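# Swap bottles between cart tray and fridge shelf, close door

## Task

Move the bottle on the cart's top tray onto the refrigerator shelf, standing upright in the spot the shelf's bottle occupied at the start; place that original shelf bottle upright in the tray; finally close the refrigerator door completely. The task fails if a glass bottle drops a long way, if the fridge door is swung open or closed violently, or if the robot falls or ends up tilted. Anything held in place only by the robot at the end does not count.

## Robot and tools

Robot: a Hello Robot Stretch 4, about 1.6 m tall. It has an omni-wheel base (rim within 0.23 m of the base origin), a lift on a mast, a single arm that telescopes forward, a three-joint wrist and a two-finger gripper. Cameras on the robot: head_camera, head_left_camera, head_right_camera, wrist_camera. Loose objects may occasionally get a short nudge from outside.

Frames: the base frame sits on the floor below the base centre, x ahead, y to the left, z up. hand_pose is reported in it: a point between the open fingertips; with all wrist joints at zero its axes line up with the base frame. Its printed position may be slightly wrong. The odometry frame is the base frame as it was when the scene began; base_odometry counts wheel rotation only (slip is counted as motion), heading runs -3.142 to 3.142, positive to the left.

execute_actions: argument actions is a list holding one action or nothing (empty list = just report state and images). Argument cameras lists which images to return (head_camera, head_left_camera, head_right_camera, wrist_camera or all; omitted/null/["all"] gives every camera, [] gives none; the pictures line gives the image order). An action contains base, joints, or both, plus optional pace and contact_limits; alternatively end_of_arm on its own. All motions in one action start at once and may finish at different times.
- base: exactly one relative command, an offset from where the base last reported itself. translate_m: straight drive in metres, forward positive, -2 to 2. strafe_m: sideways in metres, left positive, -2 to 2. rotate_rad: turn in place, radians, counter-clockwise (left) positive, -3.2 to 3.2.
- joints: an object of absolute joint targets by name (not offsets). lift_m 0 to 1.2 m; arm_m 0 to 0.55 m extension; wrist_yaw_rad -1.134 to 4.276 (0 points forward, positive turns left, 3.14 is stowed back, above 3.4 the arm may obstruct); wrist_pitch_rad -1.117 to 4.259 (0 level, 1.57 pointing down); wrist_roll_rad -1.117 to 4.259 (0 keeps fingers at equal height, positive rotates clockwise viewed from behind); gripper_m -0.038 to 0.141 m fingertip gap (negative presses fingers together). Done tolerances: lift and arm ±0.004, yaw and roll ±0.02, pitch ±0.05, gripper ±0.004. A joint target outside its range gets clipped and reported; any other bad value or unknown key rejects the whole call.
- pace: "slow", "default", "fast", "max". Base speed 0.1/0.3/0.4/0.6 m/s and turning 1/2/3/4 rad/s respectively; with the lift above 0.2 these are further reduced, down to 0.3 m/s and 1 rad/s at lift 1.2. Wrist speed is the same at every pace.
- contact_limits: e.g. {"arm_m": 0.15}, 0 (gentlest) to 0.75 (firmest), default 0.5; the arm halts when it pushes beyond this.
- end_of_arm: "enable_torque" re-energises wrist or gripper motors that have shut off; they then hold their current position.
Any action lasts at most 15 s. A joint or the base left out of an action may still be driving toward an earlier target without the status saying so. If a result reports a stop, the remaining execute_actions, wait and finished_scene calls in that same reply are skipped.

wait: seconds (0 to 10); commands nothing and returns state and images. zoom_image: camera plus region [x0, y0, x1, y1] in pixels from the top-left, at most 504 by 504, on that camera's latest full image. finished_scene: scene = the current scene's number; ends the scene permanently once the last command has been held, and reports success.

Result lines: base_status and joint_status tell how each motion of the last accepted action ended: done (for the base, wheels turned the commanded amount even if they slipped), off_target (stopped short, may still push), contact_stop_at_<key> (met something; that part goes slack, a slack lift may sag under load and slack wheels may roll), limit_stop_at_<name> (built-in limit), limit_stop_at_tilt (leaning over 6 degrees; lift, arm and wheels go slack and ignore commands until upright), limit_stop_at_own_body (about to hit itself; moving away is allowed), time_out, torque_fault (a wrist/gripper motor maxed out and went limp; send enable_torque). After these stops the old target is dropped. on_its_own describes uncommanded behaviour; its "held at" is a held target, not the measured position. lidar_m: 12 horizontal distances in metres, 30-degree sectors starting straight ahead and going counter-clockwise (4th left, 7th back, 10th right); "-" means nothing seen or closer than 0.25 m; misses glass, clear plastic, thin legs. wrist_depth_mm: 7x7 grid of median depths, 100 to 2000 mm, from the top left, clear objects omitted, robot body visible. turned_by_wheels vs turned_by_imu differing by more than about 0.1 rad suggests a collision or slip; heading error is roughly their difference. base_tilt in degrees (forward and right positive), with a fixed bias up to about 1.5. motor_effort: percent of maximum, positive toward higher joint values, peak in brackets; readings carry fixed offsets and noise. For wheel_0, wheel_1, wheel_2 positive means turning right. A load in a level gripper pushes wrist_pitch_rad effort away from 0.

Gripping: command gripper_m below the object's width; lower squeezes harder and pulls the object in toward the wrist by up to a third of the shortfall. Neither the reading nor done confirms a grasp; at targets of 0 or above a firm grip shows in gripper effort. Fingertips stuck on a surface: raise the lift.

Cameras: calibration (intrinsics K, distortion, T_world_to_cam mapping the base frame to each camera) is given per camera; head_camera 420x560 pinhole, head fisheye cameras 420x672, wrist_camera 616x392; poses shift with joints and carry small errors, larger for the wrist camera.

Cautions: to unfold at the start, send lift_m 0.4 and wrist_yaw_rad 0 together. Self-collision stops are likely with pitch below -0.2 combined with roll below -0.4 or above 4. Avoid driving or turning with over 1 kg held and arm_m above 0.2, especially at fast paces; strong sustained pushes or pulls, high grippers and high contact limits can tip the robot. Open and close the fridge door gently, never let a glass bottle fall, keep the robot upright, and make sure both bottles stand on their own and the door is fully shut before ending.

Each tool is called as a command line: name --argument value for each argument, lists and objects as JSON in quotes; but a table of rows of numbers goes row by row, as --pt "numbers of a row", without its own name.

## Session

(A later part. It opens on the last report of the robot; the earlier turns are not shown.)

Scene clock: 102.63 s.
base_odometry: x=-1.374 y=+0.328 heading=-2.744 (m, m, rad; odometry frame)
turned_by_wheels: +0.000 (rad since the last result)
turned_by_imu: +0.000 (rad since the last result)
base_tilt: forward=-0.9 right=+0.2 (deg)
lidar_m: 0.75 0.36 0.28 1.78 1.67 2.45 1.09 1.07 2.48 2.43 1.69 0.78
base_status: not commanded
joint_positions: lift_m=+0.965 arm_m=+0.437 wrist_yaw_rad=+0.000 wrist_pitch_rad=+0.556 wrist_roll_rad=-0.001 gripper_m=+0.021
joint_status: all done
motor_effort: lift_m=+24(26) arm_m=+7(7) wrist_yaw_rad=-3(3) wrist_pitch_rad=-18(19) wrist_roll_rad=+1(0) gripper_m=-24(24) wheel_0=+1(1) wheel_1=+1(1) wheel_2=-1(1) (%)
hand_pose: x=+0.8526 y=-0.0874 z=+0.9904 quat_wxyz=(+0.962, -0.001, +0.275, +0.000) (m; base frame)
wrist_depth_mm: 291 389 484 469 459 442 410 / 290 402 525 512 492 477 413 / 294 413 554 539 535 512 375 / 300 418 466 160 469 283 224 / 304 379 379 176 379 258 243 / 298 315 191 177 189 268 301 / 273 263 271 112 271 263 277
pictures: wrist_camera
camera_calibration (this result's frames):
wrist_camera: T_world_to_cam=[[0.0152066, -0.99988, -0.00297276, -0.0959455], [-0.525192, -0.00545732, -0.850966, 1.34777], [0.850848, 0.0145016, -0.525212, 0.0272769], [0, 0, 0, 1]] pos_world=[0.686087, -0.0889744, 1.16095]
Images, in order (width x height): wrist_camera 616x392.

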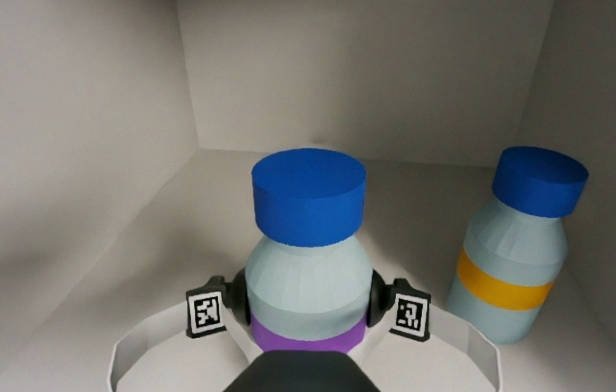

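execute_actions --actions '[{"joints":{"arm_m":0.1}}]' --cameras '[]'

execute_actions --actions '[{"base":{"rotate_rad":-2.7}}]' --cameras '[]'

execute_actions --actions '[{"base":{"translate_m":0.4},"joints":{"arm_m":0.3,"lift_m":0.94}}]'

Scene clock: 113.47 s.
base_odometry: x=-1.374 y=+0.328 heading=-2.744 (m, m, rad; odometry frame)
turned_by_wheels: +0.000 (rad since the last result)
turned_by_imu: +0.002 (rad since the last result)
base_tilt: forward=-0.9 right=+0.2 (deg)
lidar_m: 0.52 0.36 0.29 1.78 1.68 2.45 1.07 1.05 2.47 2.43 1.69 0.77
base_status: not commanded
joint_positions: lift_m=+0.965 arm_m=+0.101 wrist_yaw_rad=+0.000 wrist_pitch_rad=+0.557 wrist_roll_rad=-0.001 gripper_m=+0.021
joint_status: all done
motor_effort: lift_m=+24(24) arm_m=-8(9) wrist_yaw_rad=-1(3) wrist_pitch_rad=-19(19) wrist_roll_rad=+1(0) gripper_m=-23(24) wheel_0=+1(2) wheel_1=+1(1) wheel_2=-1(1) (%)
hand_pose: x=+0.5172 y=-0.0875 z=+0.9904 quat_wxyz=(+0.962, -0.001, +0.275, +0.000) (m; base frame)
wrist_depth_mm: 402 449 732 788 759 554 353 / 384 462 750 831 778 544 373 / 394 500 621 621 559 525 402 / 397 530 634 160 517 477 445 / 404 569 759 176 904 508 1118 / 410 517 191 177 189 549 1255 / 421 504 768 112 699 634 1255
pictures: none
No camera images: the call's "cameras" was empty. Leave "cameras" out to get every camera's image.

Scene clock: 116.33 s.
base_odometry: x=-1.374 y=+0.328 heading=+0.839 (m, m, rad; odometry frame)
turned_by_wheels: -2.700 (rad since the last result)
turned_by_imu: -2.655 (rad since the last result)
base_tilt: forward=-0.9 right=+0.1 (deg)
lidar_m: 0.51 2.52 2.42 1.81 0.79 0.77 0.39 0.30 2.24 1.67 2.32 1.11
base_status: done
joint_positions: lift_m=+0.965 arm_m=+0.101 wrist_yaw_rad=+0.000 wrist_pitch_rad=+0.556 wrist_roll_rad=-0.001 gripper_m=+0.021
joint_status: not commanded
motor_effort: lift_m=+24(24) arm_m=-8(8) wrist_yaw_rad=-2(5) wrist_pitch_rad=-18(19) wrist_roll_rad=+1(1) gripper_m=-25(24) wheel_0=+1(10) wheel_1=+1(6) wheel_2=-2(6) (%)
hand_pose: x=+0.5173 y=-0.0874 z=+0.9905 quat_wxyz=(+0.962, -0.001, +0.275, +0.000) (m; base frame)
wrist_depth_mm: 1983 - - - - 1756 1618 / 1983 - - 1308 1336 1863 1708 / - - 1008 778 788 - 1756 / - - - 160 1205 - 1863 / 1756 1708 1661 175 1060 1756 1708 / 1430 1430 191 177 189 1430 1464 / 1255 1182 1281 112 1205 1205 1229
pictures: none
No camera images: the call's "cameras" was empty. Leave "cameras" out to get every camera's image.

Scene clock: 119.13 s.
base_odometry: x=-1.107 y=+0.626 heading=+0.839 (m, m, rad; odometry frame)
turned_by_wheels: +0.000 (rad since the last result)
turned_by_imu: +0.000 (rad since the last result)
base_tilt: forward=-0.9 right=+0.1 (deg)
lidar_m: 0.65 2.29 2.22 2.30 1.72 1.10 0.68 0.66 1.77 1.81 2.14 0.70
base_status: done
joint_positions: lift_m=+0.940 arm_m=+0.299 wrist_yaw_rad=+0.000 wrist_pitch_rad=+0.556 wrist_roll_rad=-0.001 gripper_m=+0.021
joint_status: all done
motor_effort: lift_m=+16(22) arm_m=+8(10) wrist_yaw_rad=-3(1) wrist_pitch_rad=-18(20) wrist_roll_rad=+0(1) gripper_m=-25(25) wheel_0=+1(6) wheel_1=-1(4) wheel_2=+2(10) (%)
hand_pose: x=+0.7146 y=-0.0874 z=+0.9661 quat_wxyz=(+0.962, -0.001, +0.275, +0.000) (m; base frame)
wrist_depth_mm: 1708 - - 1708 1499 1336 1229 / 1708 - - 1863 1618 1430 1281 / 1808 - 778 778 768 1499 1397 / 1863 - 603 160 627 609 1464 / 1708 480 508 175 512 473 1499 / 1430 389 191 177 189 421 377 / 325 349 366 112 364 351 342
pictures: head_camera, head_left_camera, head_right_camera, wrist_camera
camera_calibration (this result's frames):
wrist_camera: T_world_to_cam=[[0.0152188, -0.99988, -0.00298895, -0.0939072], [-0.525201, -0.00545012, -0.850961, 1.2546], [0.850842, 0.0145204, -0.525221, 0.131921], [0, 0, 0, 1]] pos_world=[0.548103, -0.0889737, 1.13662]
Images, in order (width x height): head_camera 420x560, head_left_camera 420x672, head_right_camera 420x672, wrist_camera 616x392.

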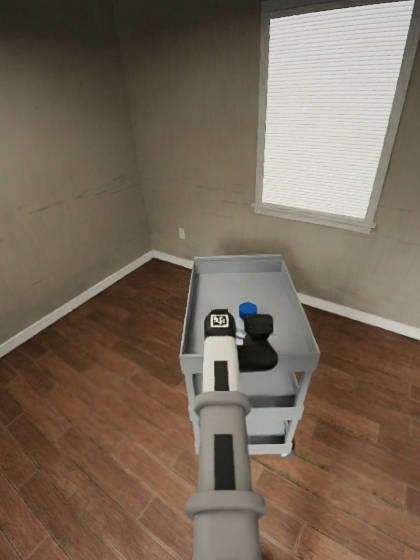

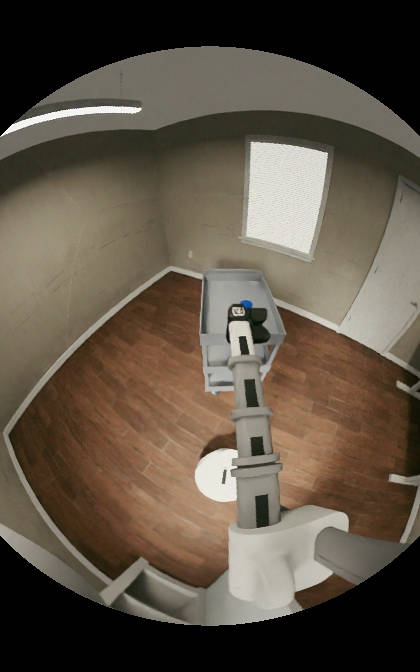

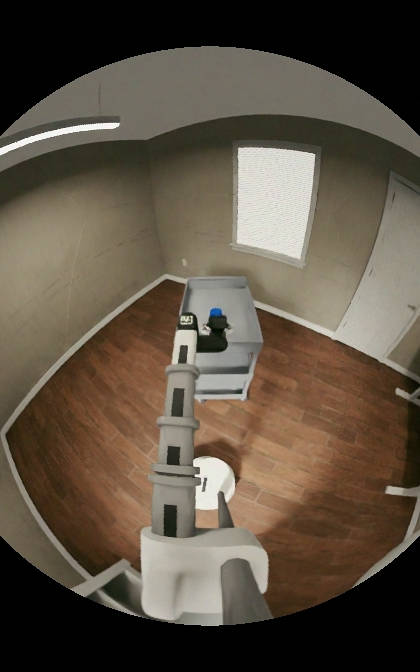

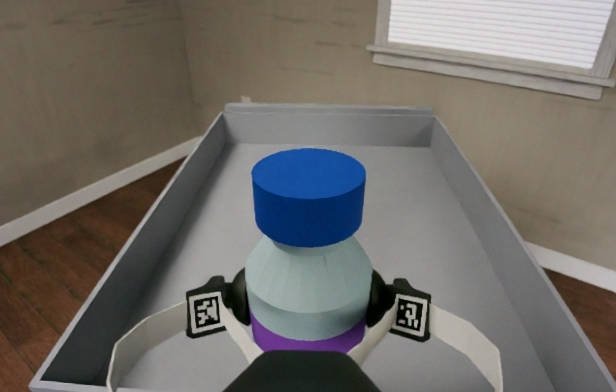

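execute_actions --actions '[{"joints":{"arm_m":0.5,"lift_m":0.9}}]' --cameras '[]'

execute_actions --actions '[{"joints":{"lift_m":0.834}}]' --cameras '[]'

execute_actions --actions '[{"joints":{"gripper_m":0.11}}]' --cameras '["wrist_camera"]'

execute_actions --actions '[{"joints":{"lift_m":0.9,"arm_m":0.4},"pace":"fast"}]' --cameras '["wrist_camera"]'

Scene clock: 125.40 s.
base_odometry: x=-1.107 y=+0.626 heading=+0.839 (m, m, rad; odometry frame)
turned_by_wheels: +0.000 (rad since the last result)
turned_by_imu: +0.002 (rad since the last result)
base_tilt: forward=-0.9 right=+0.1 (deg)
lidar_m: 0.66 2.27 2.21 2.27 1.71 1.08 0.70 0.67 1.76 1.82 2.15 0.69
base_status: not commanded
joint_positions: lift_m=+0.900 arm_m=+0.499 wrist_yaw_rad=+0.000 wrist_pitch_rad=+0.556 wrist_roll_rad=-0.001 gripper_m=+0.021
joint_status: all done
motor_effort: lift_m=+16(17) arm_m=+8(10) wrist_yaw_rad=-3(3) wrist_pitch_rad=-18(20) wrist_roll_rad=+1(1) gripper_m=-24(23) wheel_0=+1(0) wheel_1=-1(1) wheel_2=+1(1) (%)
hand_pose: x=+0.9146 y=-0.0874 z=+0.9261 quat_wxyz=(+0.962, -0.001, +0.275, +0.000) (m; base frame)
wrist_depth_mm: 1537 1921 1808 1537 1366 1205 1098 / 1618 1921 - 1661 1464 1255 1118 / 1661 - 609 585 591 1281 1229 / 1756 1808 559 160 554 525 1281 / 1661 413 445 176 449 445 389 / 322 362 191 178 189 373 343 / 287 309 320 112 320 310 317
pictures: none
No camera images: the call's "cameras" was empty. Leave "cameras" out to get every camera's image.

Scene clock: 126.63 s.
base_odometry: x=-1.107 y=+0.626 heading=+0.839 (m, m, rad; odometry frame)
turned_by_wheels: +0.000 (rad since the last result)
turned_by_imu: +0.001 (rad since the last result)
base_tilt: forward=-0.9 right=+0.2 (deg)
lidar_m: 0.67 2.28 2.21 2.29 1.73 1.09 0.66 0.66 1.77 1.83 2.15 0.71
base_status: not commanded
joint_positions: lift_m=+0.834 arm_m=+0.499 wrist_yaw_rad=+0.000 wrist_pitch_rad=+0.556 wrist_roll_rad=-0.001 gripper_m=+0.021
joint_status: all done
motor_effort: lift_m=+16(15) arm_m=+8(8) wrist_yaw_rad=-3(3) wrist_pitch_rad=-19(20) wrist_roll_rad=+1(1) gripper_m=-24(24) wheel_0=+1(1) wheel_1=-1(1) wheel_2=+1(1) (%)
hand_pose: x=+0.9145 y=-0.0874 z=+0.8601 quat_wxyz=(+0.962, -0.001, +0.275, +0.000) (m; base frame)
wrist_depth_mm: 1576 1921 1808 1576 1366 1182 1078 / 1661 1983 580 580 580 1205 1138 / 1708 504 569 564 559 504 1182 / 1708 392 433 160 430 427 370 / 289 347 349 175 347 345 330 / 276 290 191 177 189 289 287 / 250 242 249 112 249 240 253
pictures: none
No camera images: the call's "cameras" was empty. Leave "cameras" out to get every camera's image.

Scene clock: 128.37 s.
base_odometry: x=-1.107 y=+0.626 heading=+0.839 (m, m, rad; odometry frame)
turned_by_wheels: +0.000 (rad since the last result)
turned_by_imu: +0.001 (rad since the last result)
base_tilt: forward=-0.9 right=+0.1 (deg)
lidar_m: 0.66 2.29 2.21 2.27 1.72 1.10 0.69 0.67 1.79 1.83 2.13 0.70
base_status: not commanded
joint_positions: lift_m=+0.834 arm_m=+0.499 wrist_yaw_rad=+0.000 wrist_pitch_rad=+0.552 wrist_roll_rad=-0.001 gripper_m=+0.110
joint_status: all done
motor_effort: lift_m=+16(16) arm_m=+8(8) wrist_yaw_rad=-2(1) wrist_pitch_rad=-8(19) wrist_roll_rad=+0(1) gripper_m=+0(22) wheel_0=+1(1) wheel_1=-1(1) wheel_2=+1(1) (%)
hand_pose: x=+0.9151 y=-0.0875 z=+0.8611 quat_wxyz=(+0.962, -0.001, +0.273, +0.000) (m; base frame)
wrist_depth_mm: 1576 1863 1863 1576 1366 1182 1098 / 1576 1921 603 597 1366 1229 1118 / 1708 504 564 564 559 525 1182 / 1661 402 439 171 436 439 368 / 289 353 353 188 351 353 338 / 274 293 200 193 200 294 293 / 254 251 256 112 252 251 256
pictures: wrist_camera
camera_calibration (this result's frames):
wrist_camera: T_world_to_cam=[[0.0148085, -0.999886, -0.00293305, -0.0970491], [-0.521913, -0.0052275, -0.852983, 1.26928], [0.85287, 0.0141622, -0.521931, -0.0985762], [0, 0, 0, 1]] pos_world=[0.747961, -0.0890068, 1.03094]
Images, in order (width x height): wrist_camera 616x392.

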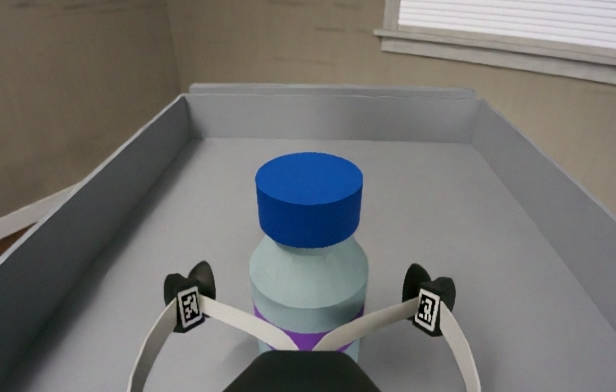

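Scene clock: 129.47 s.
base_odometry: x=-1.107 y=+0.626 heading=+0.839 (m, m, rad; odometry frame)
turned_by_wheels: +0.000 (rad since the last result)
turned_by_imu: +0.000 (rad since the last result)
base_tilt: forward=-0.9 right=+0.1 (deg)
lidar_m: 0.67 2.30 2.22 2.28 1.70 1.10 0.67 0.66 1.76 1.83 2.14 0.71
base_status: not commanded
joint_positions: lift_m=+0.900 arm_m=+0.401 wrist_yaw_rad=+0.000 wrist_pitch_rad=+0.552 wrist_roll_rad=-0.001 gripper_m=+0.110
joint_status: all done
motor_effort: lift_m=+22(25) arm_m=-8(8) wrist_yaw_rad=-2(2) wrist_pitch_rad=-6(7) wrist_roll_rad=+0(1) gripper_m=+0(0) wheel_0=+1(1) wheel_1=-1(1) wheel_2=+1(1) (%)
hand_pose: x=+0.8179 y=-0.0875 z=+0.9266 quat_wxyz=(+0.962, -0.001, +0.273, +0.000) (m; base frame)
wrist_depth_mm: 1576 1921 1921 1708 1464 1255 1138 / 1661 - - 1708 1499 1336 1205 / 1756 - 676 668 668 1366 1281 / 1863 1921 559 309 564 521 1336 / 1618 418 455 310 455 439 387 / 325 364 202 338 203 379 345 / 291 322 329 112 325 320 320
pictures: wrist_camera
camera_calibration (this result's frames):
wrist_camera: T_world_to_cam=[[0.0148439, -0.999886, -0.0029301, -0.0954396], [-0.521648, -0.00524408, -0.853145, 1.27437], [0.853032, 0.0141925, -0.521666, 0.018202], [0, 0, 0, 1]] pos_world=[0.65066, -0.0890042, 1.09643]
Images, in order (width x height): wrist_camera 616x392.

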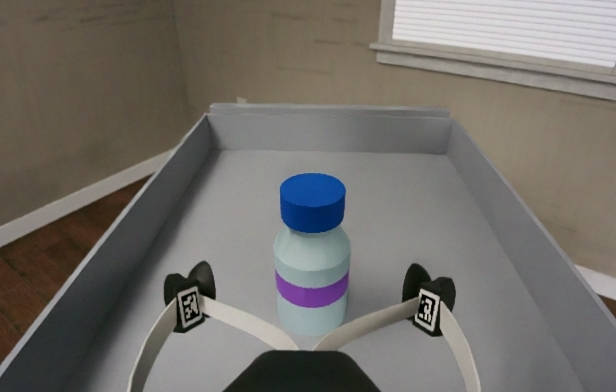

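execute_actions --actions '[{"joints":{"arm_m":0.15,"gripper_m":0.06},"pace":"max"}]' --cameras '[]'

execute_actions --actions '[{"base":{"rotate_rad":2.55},"joints":{"arm_m":0.005,"gripper_m":0.0,"wrist_yaw_rad":3.14,"wrist_pitch_rad":0},"pace":"max"}]' --cameras '[]'

execute_actions --actions '[{"base":{"strafe_m":0.9},"joints":{"lift_m":0.2},"pace":"max"}]' --cameras '["head_camera","head_right_camera"]'

Scene clock: 137.00 s.
base_odometry: x=-1.107 y=+0.626 heading=+0.839 (m, m, rad; odometry frame)
turned_by_wheels: +0.000 (rad since the last result)
turned_by_imu: +0.002 (rad since the last result)
base_tilt: forward=-0.9 right=+0.1 (deg)
lidar_m: 0.66 2.28 2.21 2.28 1.72 1.10 0.67 0.65 1.76 1.82 2.15 0.71
base_status: not commanded
joint_positions: lift_m=+0.900 arm_m=+0.151 wrist_yaw_rad=+0.000 wrist_pitch_rad=+0.552 wrist_roll_rad=-0.001 gripper_m=+0.060
joint_status: all done
motor_effort: lift_m=+22(22) arm_m=-8(8) wrist_yaw_rad=-2(1) wrist_pitch_rad=-7(6) wrist_roll_rad=+0(1) gripper_m=-3(6) wheel_0=+1(1) wheel_1=-1(1) wheel_2=+0(1) (%)
hand_pose: x=+0.5678 y=-0.0875 z=+0.9266 quat_wxyz=(+0.962, -0.001, +0.273, +0.000) (m; base frame)
wrist_depth_mm: 1708 - - 1921 1618 1430 1281 / 1756 - - 904 891 1537 1397 / 1863 - 707 549 741 1537 1430 / 1863 1863 569 559 564 517 1537 / 1661 394 382 379 373 375 1537 / 1366 1281 198 750 198 402 1366 / 1182 1138 668 112 668 473 1205
pictures: none
No camera images: the call's "cameras" was empty. Leave "cameras" out to get every camera's image.

Scene clock: 139.63 s.
base_odometry: x=-1.107 y=+0.626 heading=-2.894 (m, m, rad; odometry frame)
turned_by_wheels: +2.550 (rad since the last result)
turned_by_imu: +2.510 (rad since the last result)
base_tilt: forward=-0.9 right=+0.1 (deg)
lidar_m: 1.08 0.75 0.66 1.77 1.81 2.19 0.72 0.67 0.68 2.20 2.28 1.74
base_status: done
joint_positions: lift_m=+0.900 arm_m=+0.006 wrist_yaw_rad=+3.140 wrist_pitch_rad=+0.002 wrist_roll_rad=-0.001 gripper_m=+0.000
joint_status: all done
motor_effort: lift_m=+22(22) arm_m=-7(10) wrist_yaw_rad=-1(4) wrist_pitch_rad=-7(20) wrist_roll_rad=+1(1) gripper_m=-6(4) wheel_0=-2(9) wheel_1=-1(4) wheel_2=+1(8) (%)
hand_pose: x=-0.1111 y=+0.0879 z=+1.0772 quat_wxyz=(+0.001, -0.001, -0.001, +1.000) (m; base frame)
wrist_depth_mm: - 146 250 - - - - / - 115 145 - - - - / - 116 145 - - - - / - 138 184 - - - - / 220 - - - - - - / 224 991 904 197 - - - / 228 741 - 112 - - -
pictures: none
No camera images: the call's "cameras" was empty. Leave "cameras" out to get every camera's image.

Scene clock: 143.33 s.
base_odometry: x=-0.887 y=-0.247 heading=-2.894 (m, m, rad; odometry frame)
turned_by_wheels: +0.000 (rad since the last result)
turned_by_imu: +0.002 (rad since the last result)
base_tilt: forward=-0.9 right=+0.1 (deg)
lidar_m: 1.24 1.67 1.71 1.62 0.92 1.19 2.09 2.20 1.23 3.11 2.40 0.52
base_status: done
joint_positions: lift_m=+0.200 arm_m=+0.006 wrist_yaw_rad=+3.140 wrist_pitch_rad=+0.002 wrist_roll_rad=-0.001 gripper_m=+0.000
joint_status: all done
motor_effort: lift_m=+15(17) arm_m=-7(7) wrist_yaw_rad=-2(2) wrist_pitch_rad=-8(8) wrist_roll_rad=+1(0) gripper_m=-5(4) wheel_0=+1(7) wheel_1=+0(10) wheel_2=+0(1) (%)
hand_pose: x=-0.1111 y=+0.0879 z=+0.3778 quat_wxyz=(+0.001, -0.001, -0.001, +1.000) (m; base frame)
wrist_depth_mm: - 146 250 - - - 1160 / - 115 145 - - 1921 1464 / - 116 145 - - - - / - 138 184 - - - - / 220 - - - - - - / 224 1336 1281 198 1430 1430 1397 / 227 904 866 112 878 946 946
pictures: head_camera, head_right_camera
Images, in order (width x height): head_camera 420x560, head_right_camera 420x672.

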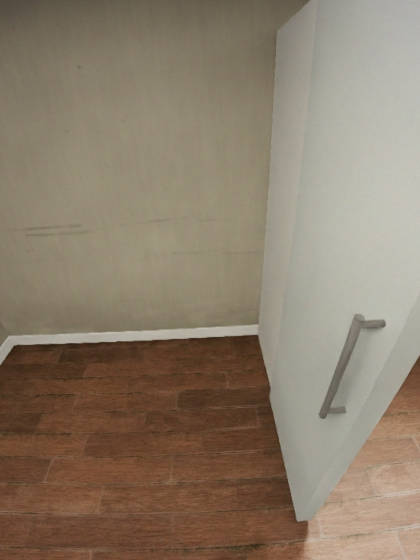

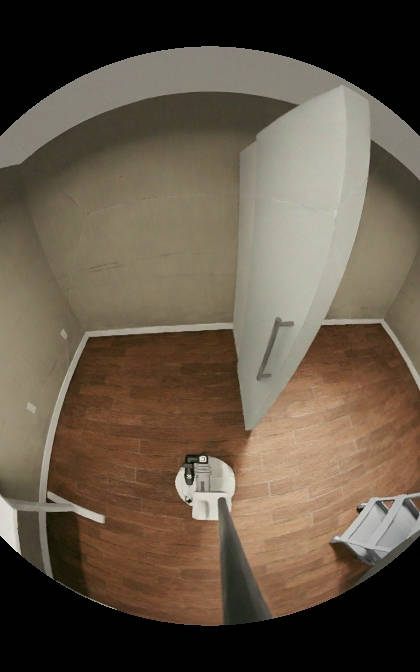

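execute_actions --actions '[{"base":{"translate_m":0.62},"pace":"max"}]' --cameras '[]'

execute_actions --actions '[{"base":{"strafe_m":-0.6},"pace":"slow"}]' --cameras '["head_right_camera"]'

Scene clock: 186.30 s.
base_odometry: x=-1.488 y=-0.399 heading=-2.894 (m, m, rad; odometry frame)
turned_by_wheels: +0.000 (rad since the last result)
turned_by_imu: +0.000 (rad since the last result)
base_tilt: forward=-0.9 right=+0.2 (deg)
lidar_m: 0.98 1.01 1.40 1.65 1.41 1.32 2.70 1.69 0.27 0.27 0.30 0.40
base_status: done
joint_positions: lift_m=+0.200 arm_m=+0.006 wrist_yaw_rad=+3.140 wrist_pitch_rad=+0.002 wrist_roll_rad=-0.001 gripper_m=+0.000
joint_status: not commanded
motor_effort: lift_m=+16(16) arm_m=-7(7) wrist_yaw_rad=-2(2) wrist_pitch_rad=-7(7) wrist_roll_rad=+1(0) gripper_m=-6(4) wheel_0=+0(11) wheel_1=+1(8) wheel_2=+0(13) (%)
hand_pose: x=-0.1111 y=+0.0879 z=+0.3777 quat_wxyz=(+0.001, -0.001, -0.001, +1.000) (m; base frame)
wrist_depth_mm: - 146 251 - - - - / - 115 145 - - 1983 1537 / - 116 145 - - - - / - 138 184 - - - - / 220 - - - - - - / 224 1366 1281 196 1397 1397 1430 / 228 917 878 112 878 960 931
pictures: none
No camera images: the call's "cameras" was empty. Leave "cameras" out to get every camera's image.

Scene clock: 193.43 s.
base_odometry: x=-1.635 y=+0.183 heading=-2.894 (m, m, rad; odometry frame)
turned_by_wheels: +0.000 (rad since the last result)
turned_by_imu: +0.003 (rad since the last result)
base_tilt: forward=-0.9 right=+0.2 (deg)
lidar_m: 0.39 0.42 1.43 2.26 1.77 2.04 2.71 1.35 2.64 2.49 1.54 0.42
base_status: done
joint_positions: lift_m=+0.200 arm_m=+0.006 wrist_yaw_rad=+3.140 wrist_pitch_rad=+0.002 wrist_roll_rad=-0.001 gripper_m=+0.000
joint_status: not commanded
motor_effort: lift_m=+16(16) arm_m=-7(7) wrist_yaw_rad=-2(2) wrist_pitch_rad=-8(7) wrist_roll_rad=+1(0) gripper_m=-5(5) wheel_0=+2(11) wheel_1=+0(8) wheel_2=+0(2) (%)
hand_pose: x=-0.1111 y=+0.0879 z=+0.3777 quat_wxyz=(+0.001, -0.001, -0.001, +1.000) (m; base frame)
wrist_depth_mm: - 145 251 - - - - / - 115 145 - - - - / - 116 145 - - - - / - 138 184 - - - - / 220 1366 - - - - - / 224 1397 1308 196 1430 1430 1397 / 227 917 878 112 891 976 946
pictures: head_right_camera
Images, in order (width x height): head_right_camera 420x672.

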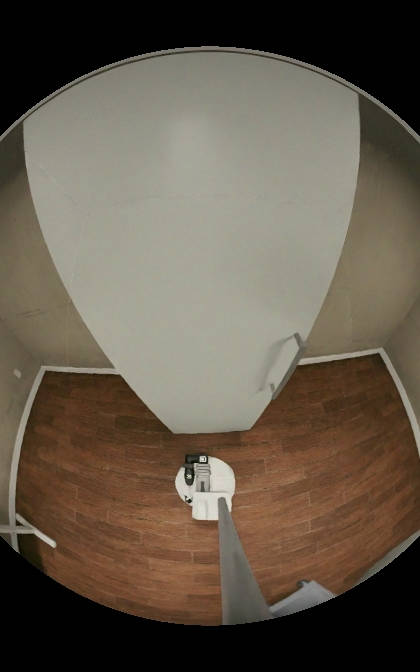

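finished_scene --scene 1

The scene is finished: the task was done.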